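## Task

Close the lid on the tip box labelled TB4 and push its front edge fully down so that it latches. The other two boxes' lids must stay fully open. The lid has to remain shut on its own, without the robot holding it. All three boxes are loose on the base plate and must finish standing flat on it. Identify boxes by the ID printed on each box, not by the bench tape. Afterwards, release and move the grippers away.

## Robot and tools

ROBOT AND FRAME. Two arms, left_arm and right_arm, hang from one upright column behind the near table edge. All poses share one scene frame. Its origin sits at table-top height (z = 0), 0.07 m behind the centre of the near edge. +x points away from the robot over the table, +z points up, and left_arm works on the +y side. The robot faces roughly +x but may be turned slightly about the column. Reported hand positions can be a little wrong, worse at long reach. Joint ranges (rad), base to gripper, left_arm: shoulder pitch -1.396 to 2.000, shoulder roll -0.175 to 2.000, upper arm roll -1.571 to 1.571, elbow 0.000 to 2.443, forearm roll -1.571 to 1.571, wrist pitch -0.785 to 0.785, wrist yaw -1.571 to 1.571. right_arm is the same except shoulder pitch -1.300 to 2.000. Elbows stop just before full extension.

GRIPPER. Fingers point along the gripper's own +z axis and spread along its y axis. end_effector_position is the point between the pads when closed, under 1 cm behind the tips. Closing pushes the tips about 17 mm further out along +z. A closed hand has a flat fingertip face, handy for pressing a lid edge down.

ROW FORMAT. Every motion command uses rows of 16 plain numbers covering both arms, even if only one moves: x, y, z, qw, qx, qy, qz, opening for left_arm, then the same eight for right_arm. x, y, z are an absolute target for end_effector_position in metres in the scene frame; qw, qx, qy, qz are an absolute target orientation (w first) in that frame. Opening runs from -1 (closed) to +1 (fully open, 0.145 m); going from open to closed needs at least about 0.5 s. A call is rejected outright if any target lies more than 0.6 m from that arm's last reported position along any of its gripper axes. Each control step the command is clipped to within 70 mm and 16 degrees of the measured pose; if both cannot be met, position wins. To keep an orientation, resend your own target quaternion, not the drifted reported one. For an arm that should stay put, resend its last reported full pose and desired opening every call.

TOOLS.
execute_actions: argument actions is a list with zero or one item. [] just reports the state. An action is {"rows": [...], "steps": n}: 1 to 15 rows, n up to 15 (default 15), each step 1/30 s; the last row repeats if rows run out. A wait is {"steps": n} with n up to 300, counted from the previous result, so your thinking time is included. Optional pictures (boolean) includes camera images; they come by default. After an action ends, each arm continues only to its last clipped pose, so a far target may need further calls.
move: target is one 16-number row as above (absolute poses). speed is each arm's top path speed in m/s, 0.002 to 0.5, default 0.25; rotation is capped at twice that in rad/s. Each gripper follows a straight line; both paths finish together, lasting 0.5 to 10 s, cut off at 10 s. Rotation takes the shorter way. The opening is applied at the start. Paths ignore obstacles and the other arm; grippers can lag, wander, and briefly go much faster than speed, particularly with a nearly straight arm. It ends when paths finish and everything is still, or 5 s later. Its result adds a move: line with an ending (done, off_target, moving, held, fault) and any limits: paced means the sent pose was clipped; held means a check blocked some steps and the arm may then surge. Distances to each pose are given. If only one arm is named, the other finished fine.
wait: seconds, 0 to 10; the robot gets nothing new meanwhile.
zoom_image: camera (cam_high, cam_low, cam_left_wrist, cam_right_wrist) and region [x0, y0, x1, y1] in pixels, top-left origin, at most 504 by 504. All images are 672x504.
finished_scene: scene is the current scene's number; irreversible. Its result reports success and gives the next task. A reply with no tool call ends everything.

READING RESULTS. The state line lists each gripper's position and quaternion. grip_measured is the measured opening on the command scale; to hold something, command clearly below it. "pose unreachable" means the clearance check altered or blocked that arm's command; HELD marks steps where a row was not sent. A Hand target line shows where the controller is driving each gripper. FAULT means the arm stopped. MOTOR HOT warns at 85 °C; at 100 °C an OVER-TEMPERATURE FAULT stops the arm until it cools, so avoid long loaded holds. The scene keeps running while you think.

CAUTIONS. Do not knock anything off the table or tip the boxes; they must stay flat on the base plate. Keep the arms from colliding or pressing on each other. Contact hits harder at higher speed and a target set further past the contact presses harder, so approach lids slowly and aim only slightly below the latch height. Grip squeeze is about 10 N per pad; fast closes can squeeze harder. Random tugs or pushes may occur; check images before finishing.

Each tool is called as name(argument=value, ...) on one line, values as JSON.

## Session

execute_actions(actions=[])

Scene clock: 0.00 s of 8400.00 s.
left_arm: end_effector_position=(+0.1943, +0.0590, +0.1026) grip_measured=+1.00 end_effector_quat_wxyz=(-0.062, -0.312, +0.948, -0.021) | right_arm: end_effector_position=(+0.3215, -0.3944, +0.1402) grip_measured=+1.00 end_effector_quat_wxyz=(+0.123, +0.575, +0.792, +0.165)
Joint positions: left_arm=[ 0.616  0.433 -1.199  1.577 -0.706  0.036  1.459  0.145] | right_arm=[ 0.815  1.077 -1.151  0.751 -0.36  -0.598  0.63   0.145]
Joint velocities: left_arm=[ 0.011 -0.055 -0.007  0.002 -0.037  0.022  0.022  0.   ] | right_arm=[-0.077 -0.055 -0.022 -0.012  0.007 -0.037  0.037 -0.   ]
Hand target (left_arm): +0.194, +0.059, +0.103; -0.062, -0.312, +0.948, -0.021
Hand target (right_arm): +0.321, -0.394, +0.140; +0.123, +0.575, +0.792, +0.165

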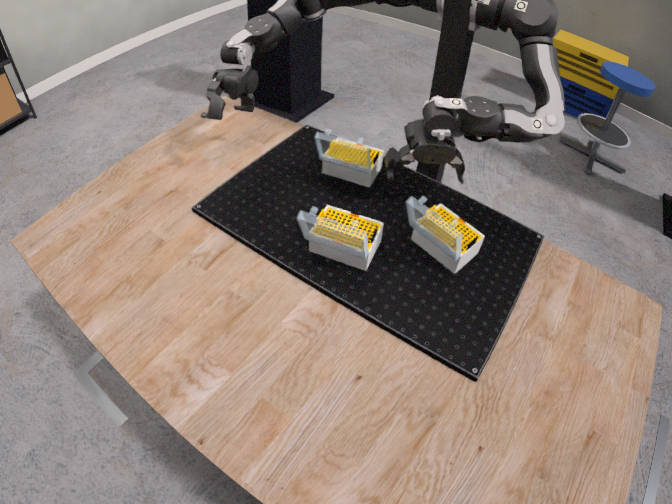

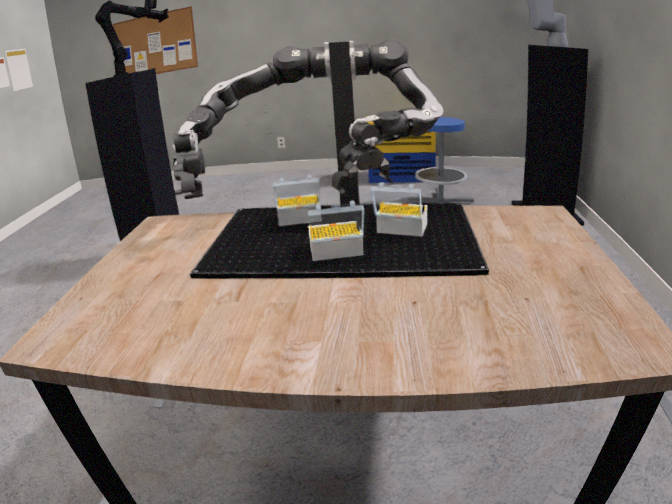

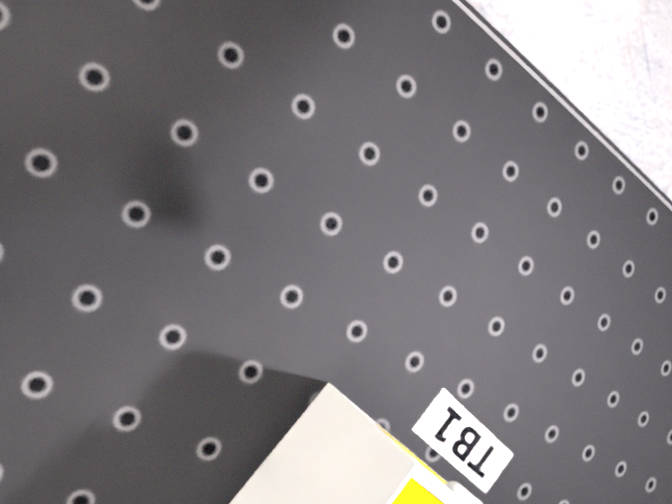

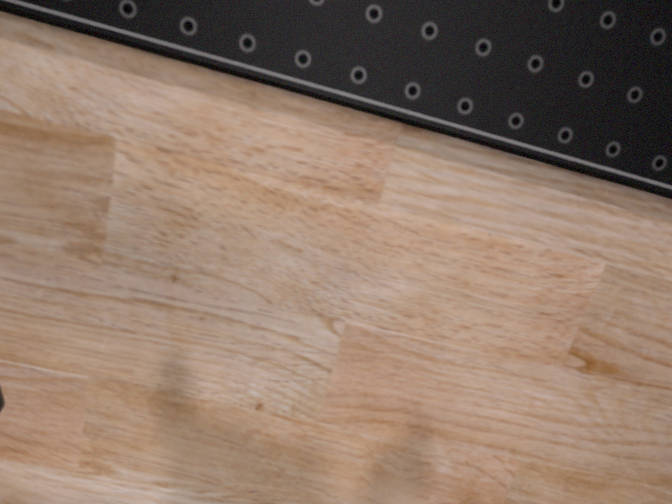

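move(target=[0.19,0.12,0.25,-0.062,-0.312,0.948,-0.021,1,0.25,-0.3,0.26,0.2,0.68,0.68,0.2,1])

move(target=[0.2,0.22,0.24,0.27,-0.65,0.65,-0.27,1,0.19,-0.12,0.25,0.27,0.65,0.65,0.27,1])

Scene clock: 1.93 s of 8400.00 s.
left_arm: end_effector_position=(+0.1921, +0.1182, +0.2525) grip_measured=+1.00 end_effector_quat_wxyz=(-0.056, -0.310, +0.949, -0.027) | right_arm: end_effector_position=(+0.2490, -0.3006, +0.2598) grip_measured=+1.00 end_effector_quat_wxyz=(+0.201, +0.677, +0.679, +0.200)
Joint positions: left_arm=[ 1.254  0.858 -1.382  2.03  -0.09   0.176  1.576  0.145] | right_arm=[ 0.744  1.742 -1.119  2.031  0.09   0.338  0.588  0.145]
Joint velocities: left_arm=[-0.077 -0.033  0.012 -0.002  0.007 -0.095  0.037 -0.   ] | right_arm=[ 0.033  0.055 -0.022 -0.012 -0.037  0.022 -0.007 -0.   ]
Hand target (left_arm): +0.190, +0.118, +0.251; -0.060, -0.310, +0.949, -0.024
Hand target (right_arm): +0.250, -0.301, +0.260; +0.203, +0.678, +0.677, +0.202
Off the commanded pose (left_arm): 0.004 m, 1 deg.
Off the commanded pose (right_arm): 0.001 m, 0 deg.
joint sent to its limit (left arm) — the command would take joint 7 (wrist yaw) past its upper limit, so that joint was sent only as far as its limit.
move: off_target (left_arm)

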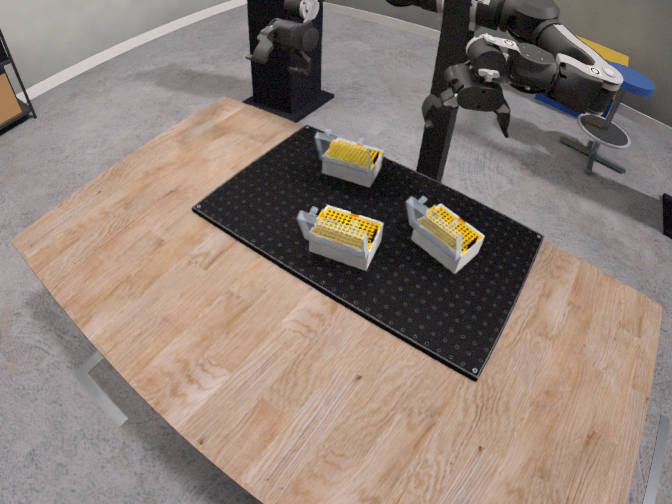

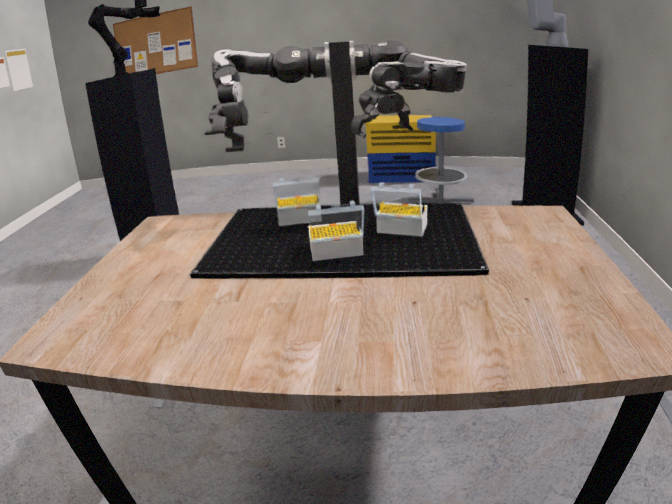

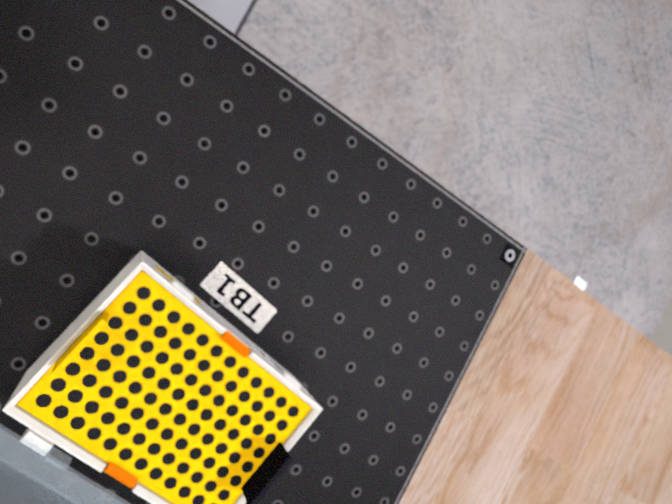

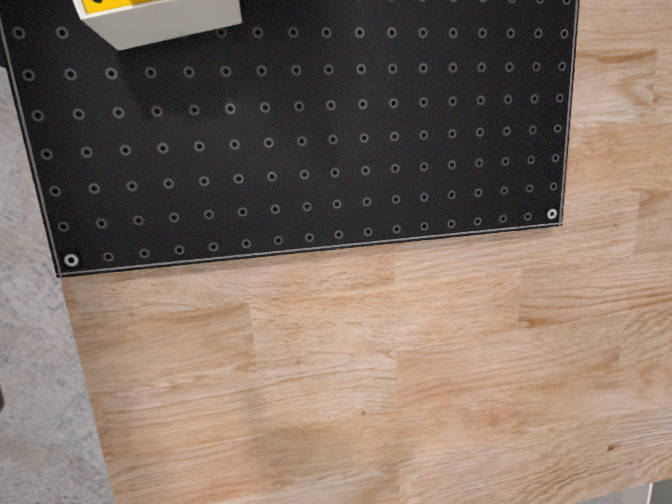

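Scene clock: 4.80 s of 8400.00 s.
left_arm: end_effector_position=(+0.2000, +0.2186, +0.2418) grip_measured=+1.00 end_effector_quat_wxyz=(-0.269, +0.647, -0.659, +0.274) | right_arm: end_effector_position=(+0.2146, -0.1981, +0.2544) grip_measured=+1.00 end_effector_quat_wxyz=(+0.213, +0.652, +0.679, +0.264)
Joint positions: left_arm=[ 0.716  1.595 -1.434  2.415 -0.046  0.779  0.098  0.145] | right_arm=[ 0.656  1.614 -1.197  2.437  0.072  0.776  0.289  0.145]
Joint velocities: left_arm=[-0.011 -0.055 -0.007 -0.007 -0.081  0.066 -0.022  0.   ] | right_arm=[-0.011  0.011 -0.007 -0.002  0.022 -0.037 -0.022  0.   ]
Hand target (left_arm): +0.199, +0.220, +0.241; -0.270, +0.649, -0.657, +0.271
Hand target (right_arm): +0.215, -0.199, +0.254; +0.214, +0.652, +0.678, +0.263
Off the commanded pose (left_arm): 0.002 m, 1 deg.
Off the commanded pose (right_arm): 0.082 m, 7 deg; position clipped at the last step of the last action.
joint sent to its limit (left arm) — the command would take joint 6 (wrist pitch) past its upper limit, so that joint was sent only as far as its limit.
move: held (right_arm); limits=paced,held; held on 42 of 86 steps (right_arm), including the last (right_arm)
pose unreachable (right arm): on one or more control steps of this call this arm could not follow its commanded pose, so it was not sent that pose on those steps. On the call's last step it was still not sent that pose. It may still have moved: this result reports where it is.
cause: the commanded pose would bring two parts of the arm too close to each other (joints 4 (elbow) and 5 (forearm roll) lie between them).

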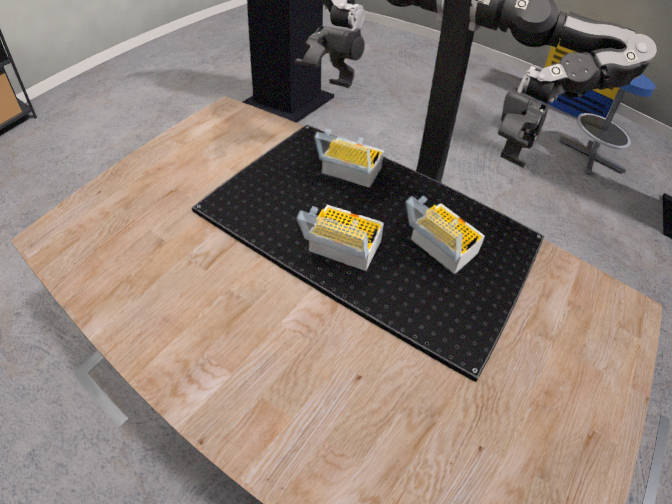

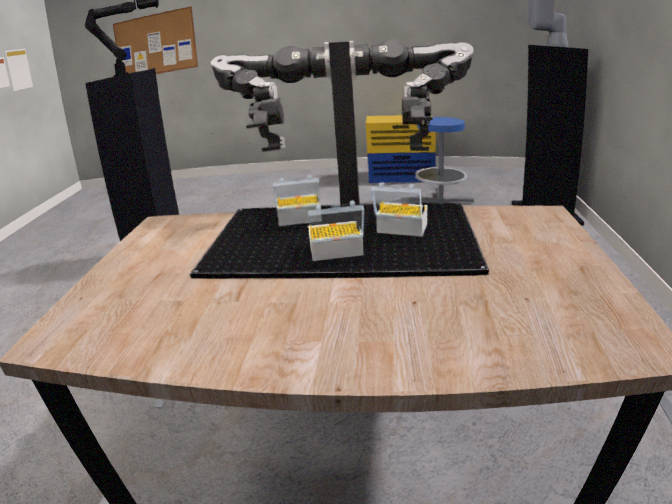

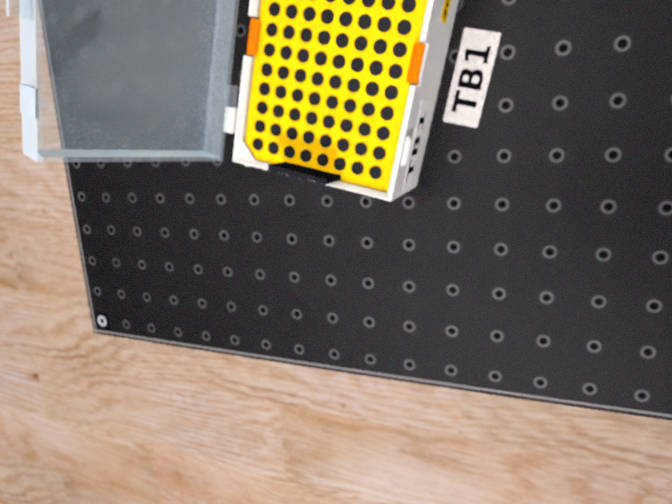

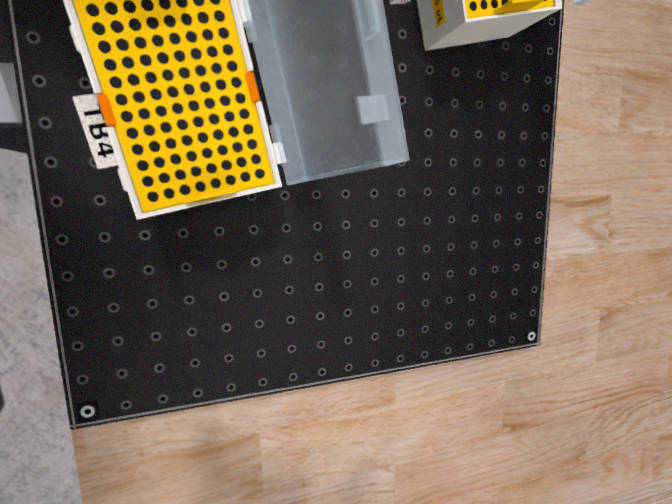

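move(target=[0.26,0.14,0.25,-0.162,0.389,-0.833,0.346,1,0.23,-0.24,0.255,0.213,0.652,0.679,0.264,1])

Scene clock: 7.33 s of 8400.00 s.
left_arm: end_effector_position=(+0.2610, +0.1407, +0.2514) grip_measured=+1.00 end_effector_quat_wxyz=(+0.167, -0.393, +0.834, -0.350) | right_arm: end_effector_position=(+0.2297, -0.2398, +0.2540) grip_measured=+1.00 end_effector_quat_wxyz=(+0.213, +0.651, +0.679, +0.263)
Joint positions: left_arm=[ 0.997  1.278 -1.392  2.101 -0.307  0.12   0.538  0.145] | right_arm=[ 0.67   1.737 -1.197  2.283  0.107  0.508  0.295  0.145]
Joint velocities: left_arm=[-0.099 -0.011 -0.007 -0.017 -0.051 -0.037 -0.022  0.   ] | right_arm=[-0.033 -0.055  0.002 -0.007 -0.037 -0.066 -0.051  0.   ]
Hand target (left_arm): +0.260, +0.141, +0.250; +0.164, -0.393, +0.836, -0.347
Hand target (right_arm): +0.230, -0.240, +0.255; +0.213, +0.651, +0.679, +0.263
Off the commanded pose (left_arm): 0.002 m, 1 deg.
Off the commanded pose (right_arm): 0.001 m, 0 deg.
move: done

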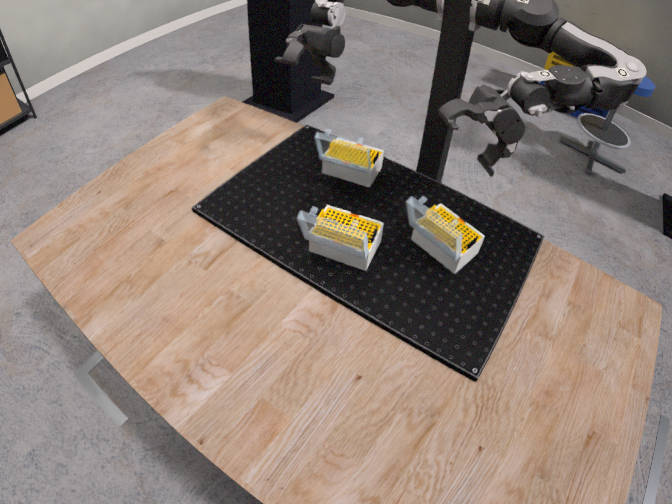

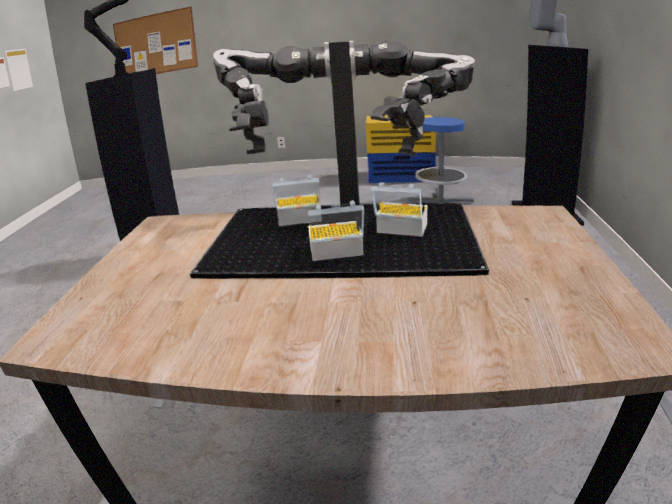

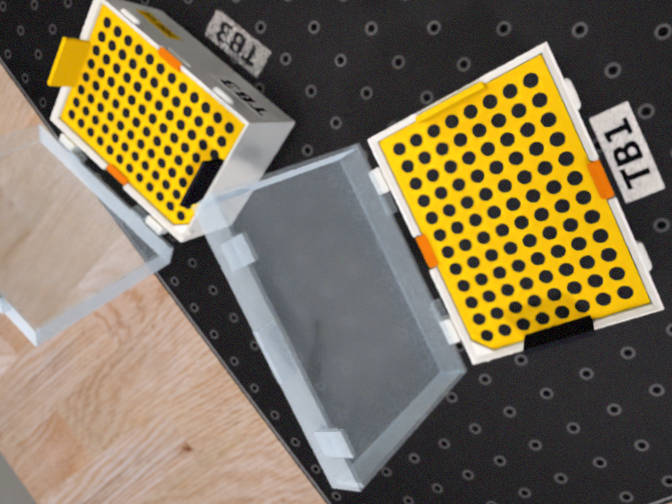

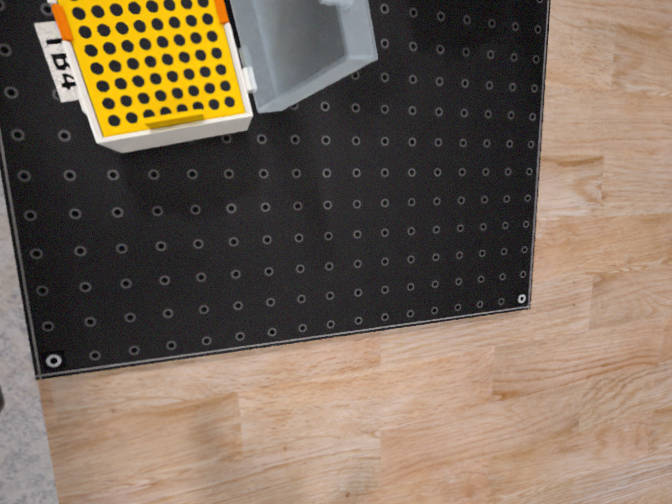

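move(target=[0.19,0.25,0.2,-0.32,0.6,-0.66,0.32,1,0.27,-0.135,0.22,0.092,0.70,0.70,0.092,0.2])

Scene clock: 10.30 s of 8400.00 s.
left_arm: end_effector_position=(+0.1902, +0.2472, +0.2004) grip_measured=+1.00 end_effector_quat_wxyz=(+0.315, -0.597, +0.663, -0.322) | right_arm: end_effector_position=(+0.2717, -0.1373, +0.2197) grip_measured=+0.20 end_effector_quat_wxyz=(+0.078, +0.678, +0.721, +0.122)
Joint positions: left_arm=[ 0.481  1.589 -1.554  2.19  -0.148  0.566 -0.357  0.145] | right_arm=[ 0.64   0.791 -0.771  1.938 -0.717  0.777  1.561  0.09 ]
Joint velocities: left_arm=[-0.011  0.033 -0.002 -0.002  0.051  0.022  0.007 -0.   ] | right_arm=[ 0.011 -0.121  0.002 -0.012 -0.007  0.037 -0.007 -0.   ]
Hand target (left_arm): +0.190, +0.249, +0.200; +0.317, -0.598, +0.662, -0.321
Hand target (right_arm): +0.271, -0.137, +0.220; +0.077, +0.678, +0.721, +0.122
Off the commanded pose (left_arm): 0.003 m, 1 deg.
Off the commanded pose (right_arm): 0.003 m, 5 deg.
joint sent to its limit (left arm) — the command would take joint 3 (upper arm roll) past its lower limit, so that joint was sent only as far as its limit.
joint sent to its limit (right arm) — the command would take joint 6 (wrist pitch) past its upper limit and joint 7 (wrist yaw) past its upper limit, so those joints were sent only as far as their limits.
move: off_target (right_arm)

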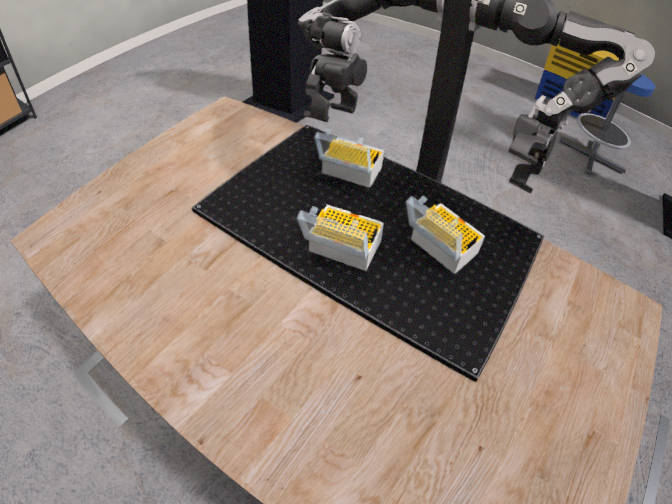

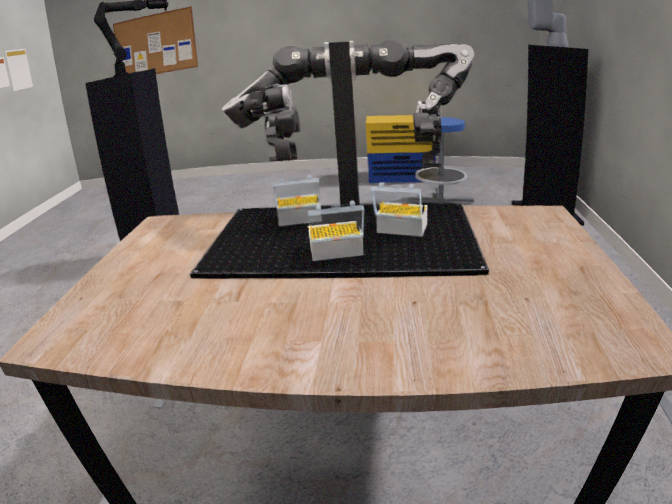

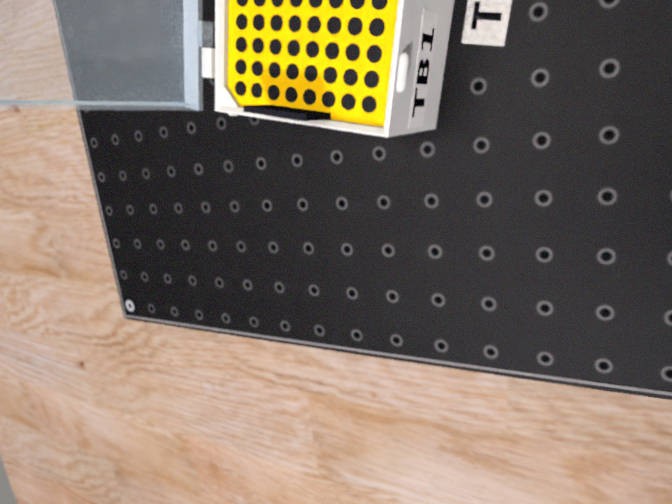

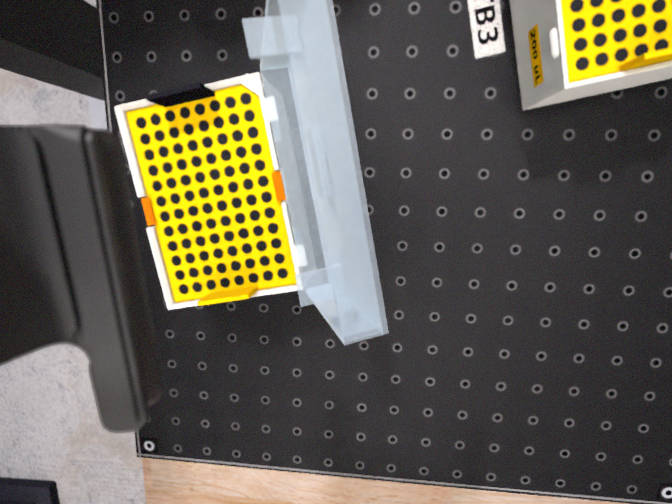

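move(target=[0.19,0.249,0.2,0.317,-0.598,0.662,-0.321,1,0.265,-0.11,0.165,0.08,0.66,0.735,0.12,0.2], speed=0.06)

zoom_image(camera="cam_high", region=[270, 50, 430, 200])

Scene clock: 12.87 s of 8400.00 s.
left_arm: end_effector_position=(+0.1903, +0.2475, +0.2004) grip_measured=+1.00 end_effector_quat_wxyz=(+0.315, -0.597, +0.663, -0.322) | right_arm: end_effector_position=(+0.2646, -0.1094, +0.1655) grip_measured=+0.20 end_effector_quat_wxyz=(+0.077, +0.662, +0.736, +0.120)
Joint positions: left_arm=[ 0.481  1.589 -1.554  2.19  -0.148  0.566 -0.358  0.145] | right_arm=[ 0.507  0.65  -0.84   1.837 -0.816  0.752  1.406  0.09 ]
Joint velocities: left_arm=[-0.055 -0.033 -0.007 -0.012  0.022 -0.066 -0.037  0.   ] | right_arm=[ 0.011 -0.055  0.007 -0.002 -0.022  0.007  0.037 -0.   ]
Hand target (left_arm): +0.190, +0.249, +0.200; +0.317, -0.598, +0.662, -0.321
Hand target (right_arm): +0.265, -0.110, +0.165; +0.080, +0.661, +0.737, +0.121
Off the commanded pose (left_arm): 0.002 m, 0 deg.
Off the commanded pose (right_arm): 0.001 m, 0 deg.
joint sent to its limit (left arm) — the command would take joint 3 (upper arm roll) past its lower limit, so that joint was sent only as far as its limit.
move: done

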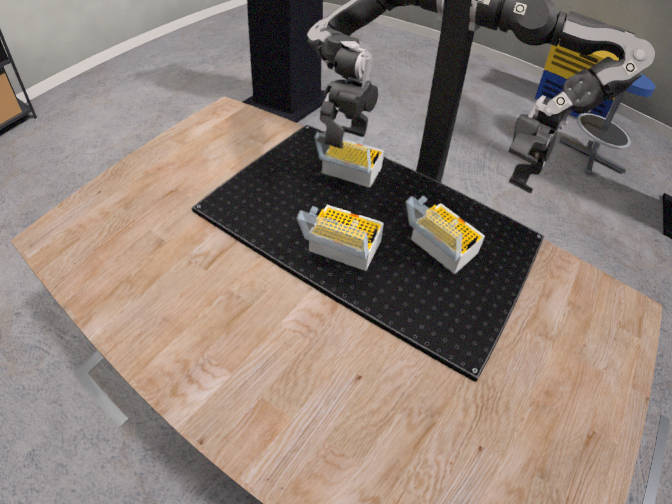

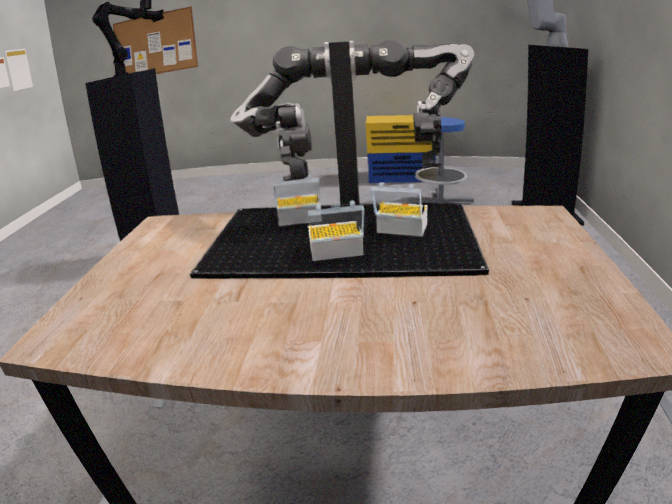

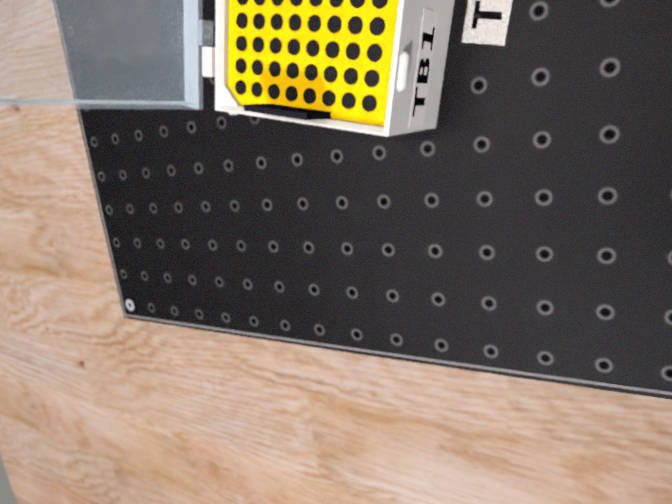

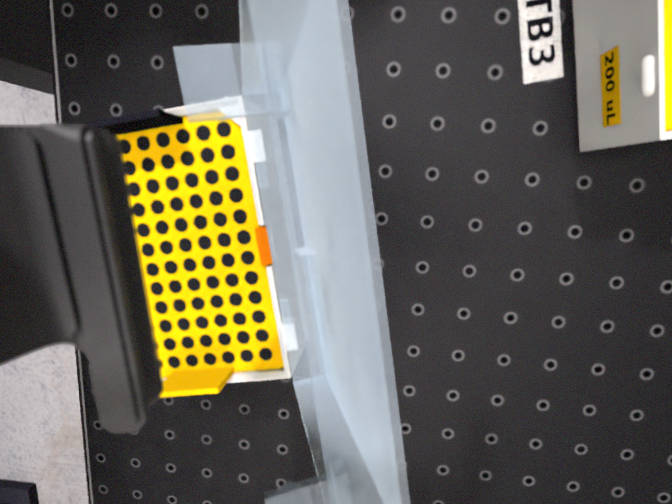

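Region (270, 50, 430, 200) of cam_high's 672x504 image, scaled by 3.150, with more detail than that image has; it fills the top 472 rows of this view, and the rest is white.

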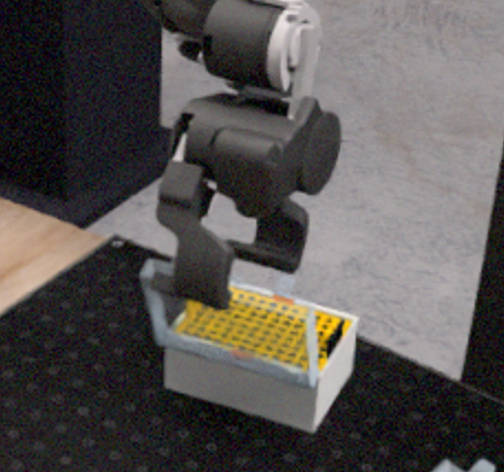

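move(target=[0.19,0.249,0.2,0.317,-0.598,0.662,-0.321,1,0.255,-0.11,0.12,0.08,0.66,0.735,0.12,0.2], speed=0.04)

move(target=[0.19,0.249,0.2,0.317,-0.598,0.662,-0.321,1,0.195,-0.12,0.12,0.08,0.66,0.735,0.12,0.2], speed=0.03)

zoom_image(camera="cam_high", region=[270, 50, 430, 200])

Scene clock: 16.03 s of 8400.00 s.
left_arm: end_effector_position=(+0.1903, +0.2475, +0.2004) grip_measured=+1.00 end_effector_quat_wxyz=(+0.315, -0.598, +0.663, -0.322) | right_arm: end_effector_position=(+0.2543, -0.1097, +0.1201) grip_measured=+0.20 end_effector_quat_wxyz=(+0.078, +0.662, +0.736, +0.119)
Joint positions: left_arm=[ 0.481  1.589 -1.554  2.19  -0.147  0.566 -0.358  0.145] | right_arm=[ 0.372  0.607 -0.84   1.738 -0.82   0.695  1.223  0.09 ]
Joint velocities: left_arm=[-0.011 -0.055 -0.002 -0.002 -0.081 -0.051  0.051 -0.   ] | right_arm=[-0.055  0.011  0.012 -0.002  0.007 -0.007 -0.007  0.   ]
Hand target (left_arm): +0.190, +0.249, +0.200; +0.317, -0.598, +0.662, -0.321
Hand target (right_arm): +0.255, -0.110, +0.120; +0.080, +0.661, +0.737, +0.121
Off the commanded pose (left_arm): 0.002 m, 0 deg.
Off the commanded pose (right_arm): 0.001 m, 0 deg.
joint sent to its limit (left arm) — the command would take joint 3 (upper arm roll) past its lower limit, so that joint was sent only as far as its limit.
move: done

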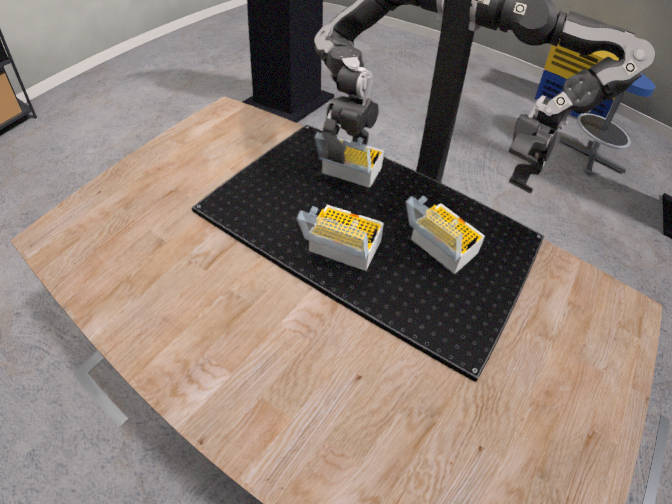

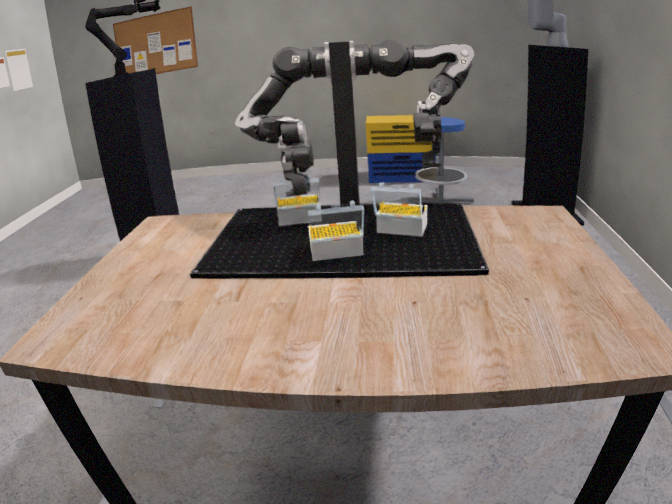

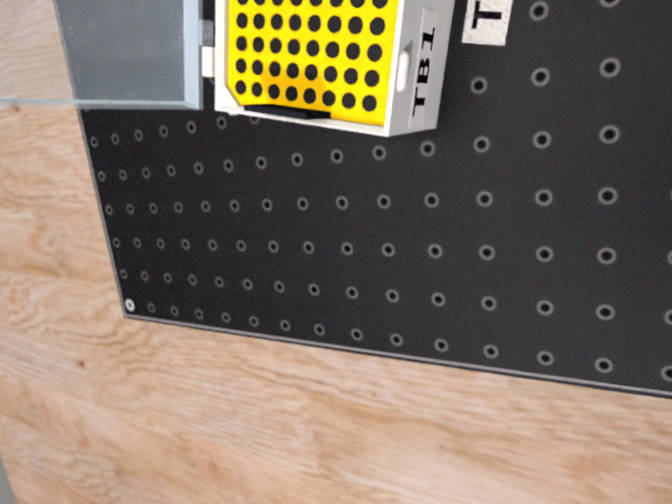

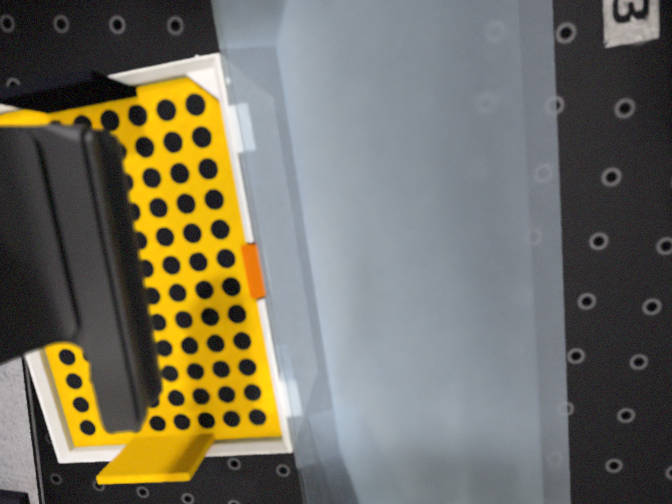

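Scene clock: 18.27 s of 8400.00 s.
left_arm: end_effector_position=(+0.1903, +0.2475, +0.2004) grip_measured=+1.00 end_effector_quat_wxyz=(+0.315, -0.598, +0.663, -0.322) | right_arm: end_effector_position=(+0.1934, -0.1195, +0.1182) grip_measured=+0.20 end_effector_quat_wxyz=(+0.076, +0.661, +0.738, +0.118)
Joint positions: left_arm=[ 0.481  1.589 -1.554  2.19  -0.147  0.566 -0.358  0.145] | right_arm=[ 0.115  0.727 -0.795  1.989 -0.879  0.776  1.173  0.09 ]
Joint velocities: left_arm=[-0.011  0.055  0.007  0.002 -0.007 -0.066  0.022  0.   ] | right_arm=[ 0.033 -0.033  0.012 -0.007  0.022 -0.007 -0.007 -0.   ]
Hand target (left_arm): +0.190, +0.249, +0.200; +0.317, -0.598, +0.662, -0.321
Hand target (right_arm): +0.195, -0.120, +0.119; +0.080, +0.661, +0.736, +0.121
Off the commanded pose (left_arm): 0.002 m, 0 deg.
Off the commanded pose (right_arm): 0.002 m, 1 deg.
joint sent to its limit (left arm) — the command would take joint 3 (upper arm roll) past its lower limit, so that joint was sent only as far as its limit.
move: done

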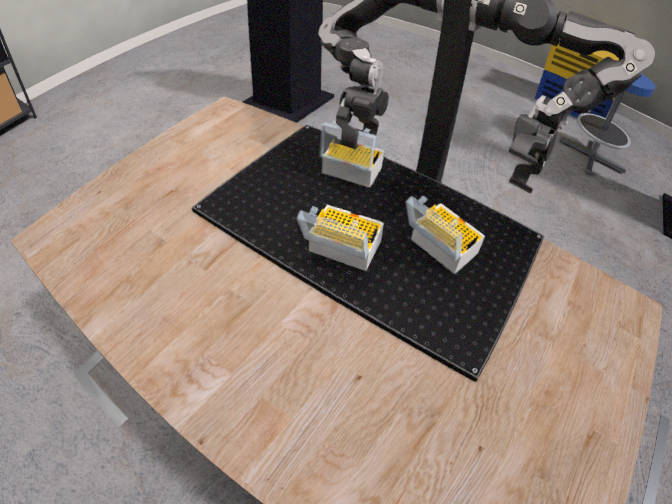

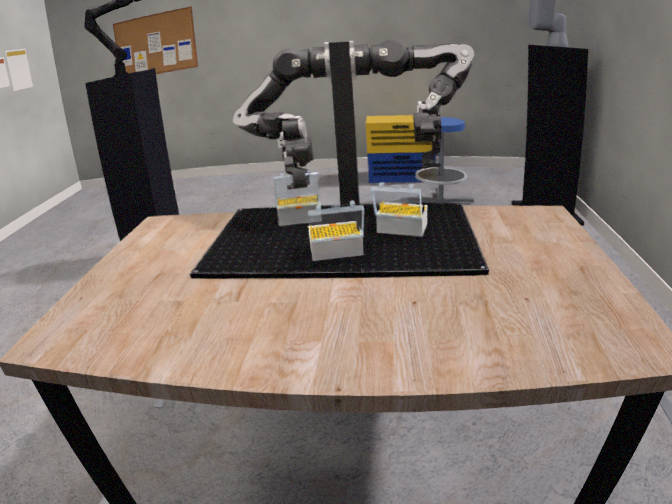

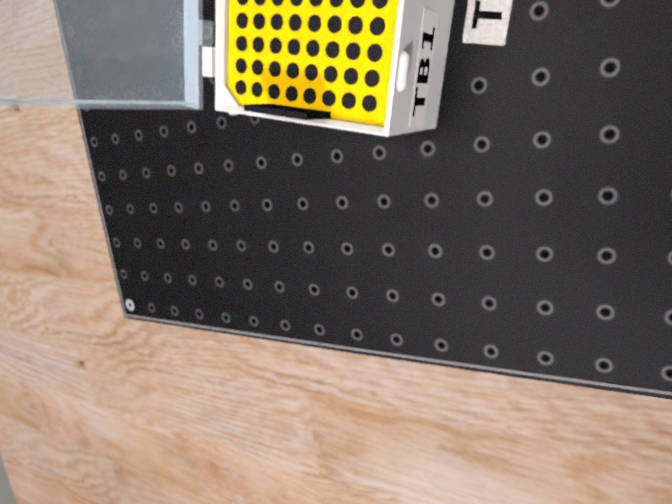

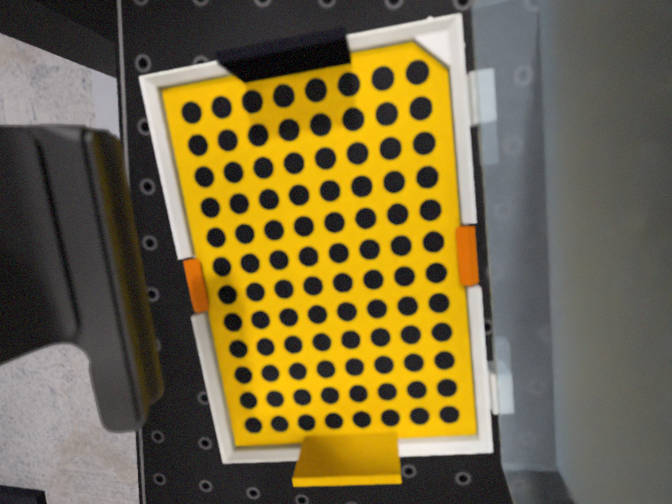

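Region (270, 50, 430, 200) of cam_high's 672x504 image, scaled by 3.150, with more detail than that image has; it fills the top 472 rows of this view, and the rest is white.

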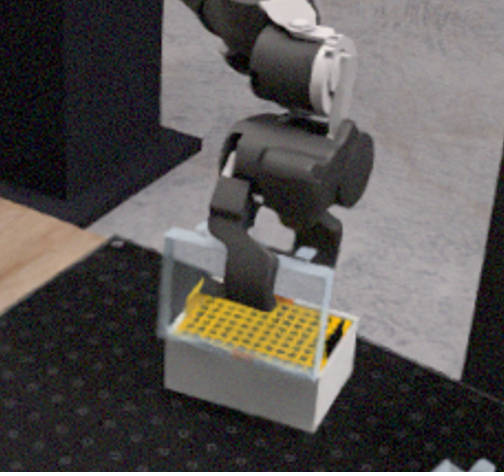

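move(target=[0.19,0.249,0.2,0.317,-0.598,0.662,-0.321,1,0.155,-0.125,0.115,0.08,0.66,0.735,0.12,0.2], speed=0.025)

Scene clock: 21.10 s of 8400.00 s.
left_arm: end_effector_position=(+0.1903, +0.2475, +0.2004) grip_measured=+1.00 end_effector_quat_wxyz=(+0.315, -0.598, +0.663, -0.322) | right_arm: end_effector_position=(+0.1535, -0.1248, +0.1134) grip_measured=+0.20 end_effector_quat_wxyz=(+0.076, +0.661, +0.737, +0.117)
Joint positions: left_arm=[ 0.481  1.589 -1.554  2.19  -0.147  0.566 -0.358  0.145] | right_arm=[-0.125  0.749 -0.711  2.103 -0.973  0.776  1.122  0.09 ]
Joint velocities: left_arm=[-0.011 -0.011  0.002 -0.002 -0.11  -0.022  0.095  0.   ] | right_arm=[-0.033 -0.055 -0.017 -0.012  0.007 -0.051 -0.037  0.   ]
Hand target (left_arm): +0.190, +0.249, +0.200; +0.317, -0.598, +0.662, -0.321
Hand target (right_arm): +0.155, -0.125, +0.115; +0.080, +0.661, +0.736, +0.120
Off the commanded pose (left_arm): 0.002 m, 0 deg.
Off the commanded pose (right_arm): 0.002 m, 1 deg.
joint sent to its limit (left arm) — the command would take joint 3 (upper arm roll) past its lower limit, so that joint was sent only as far as its limit.
move: done

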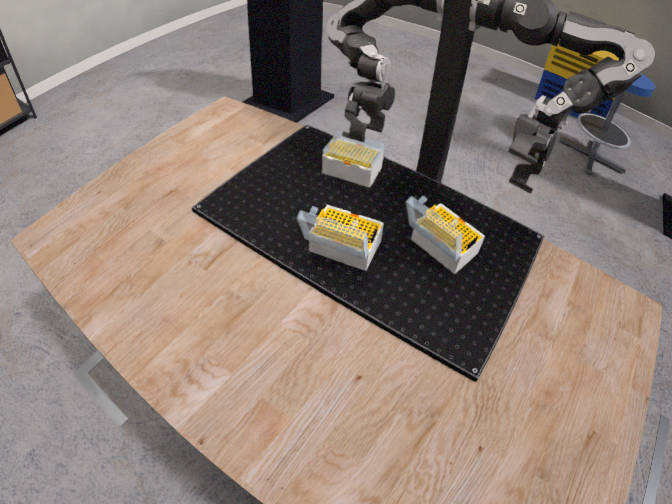

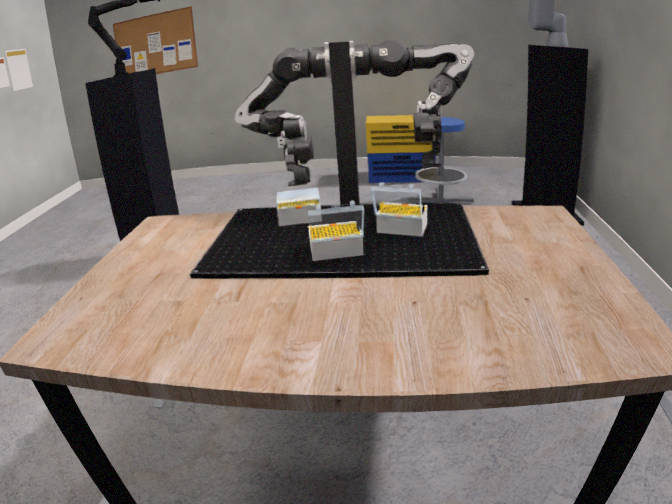

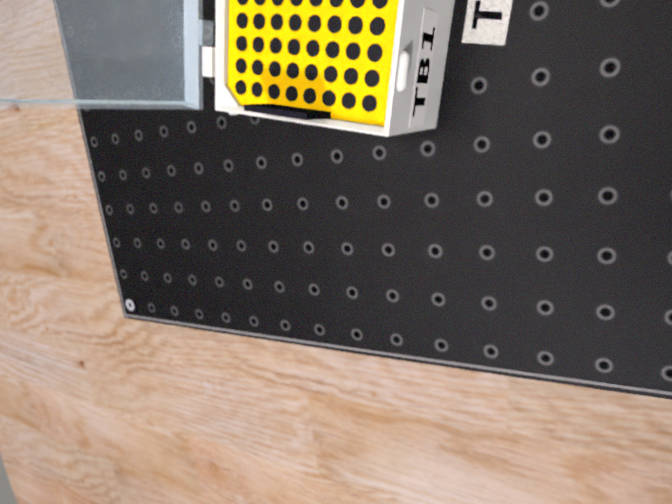

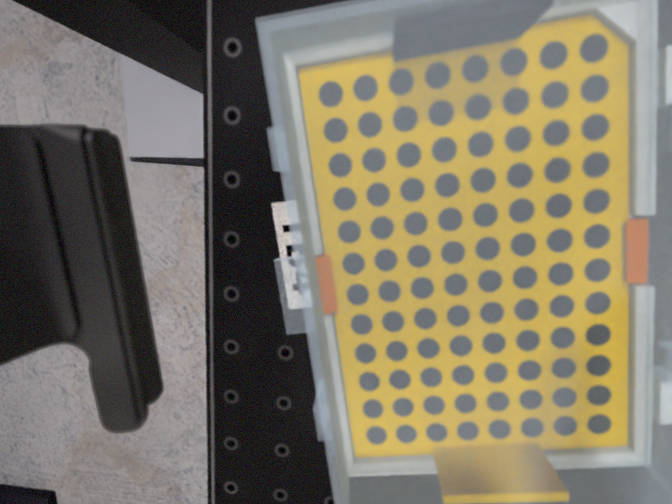

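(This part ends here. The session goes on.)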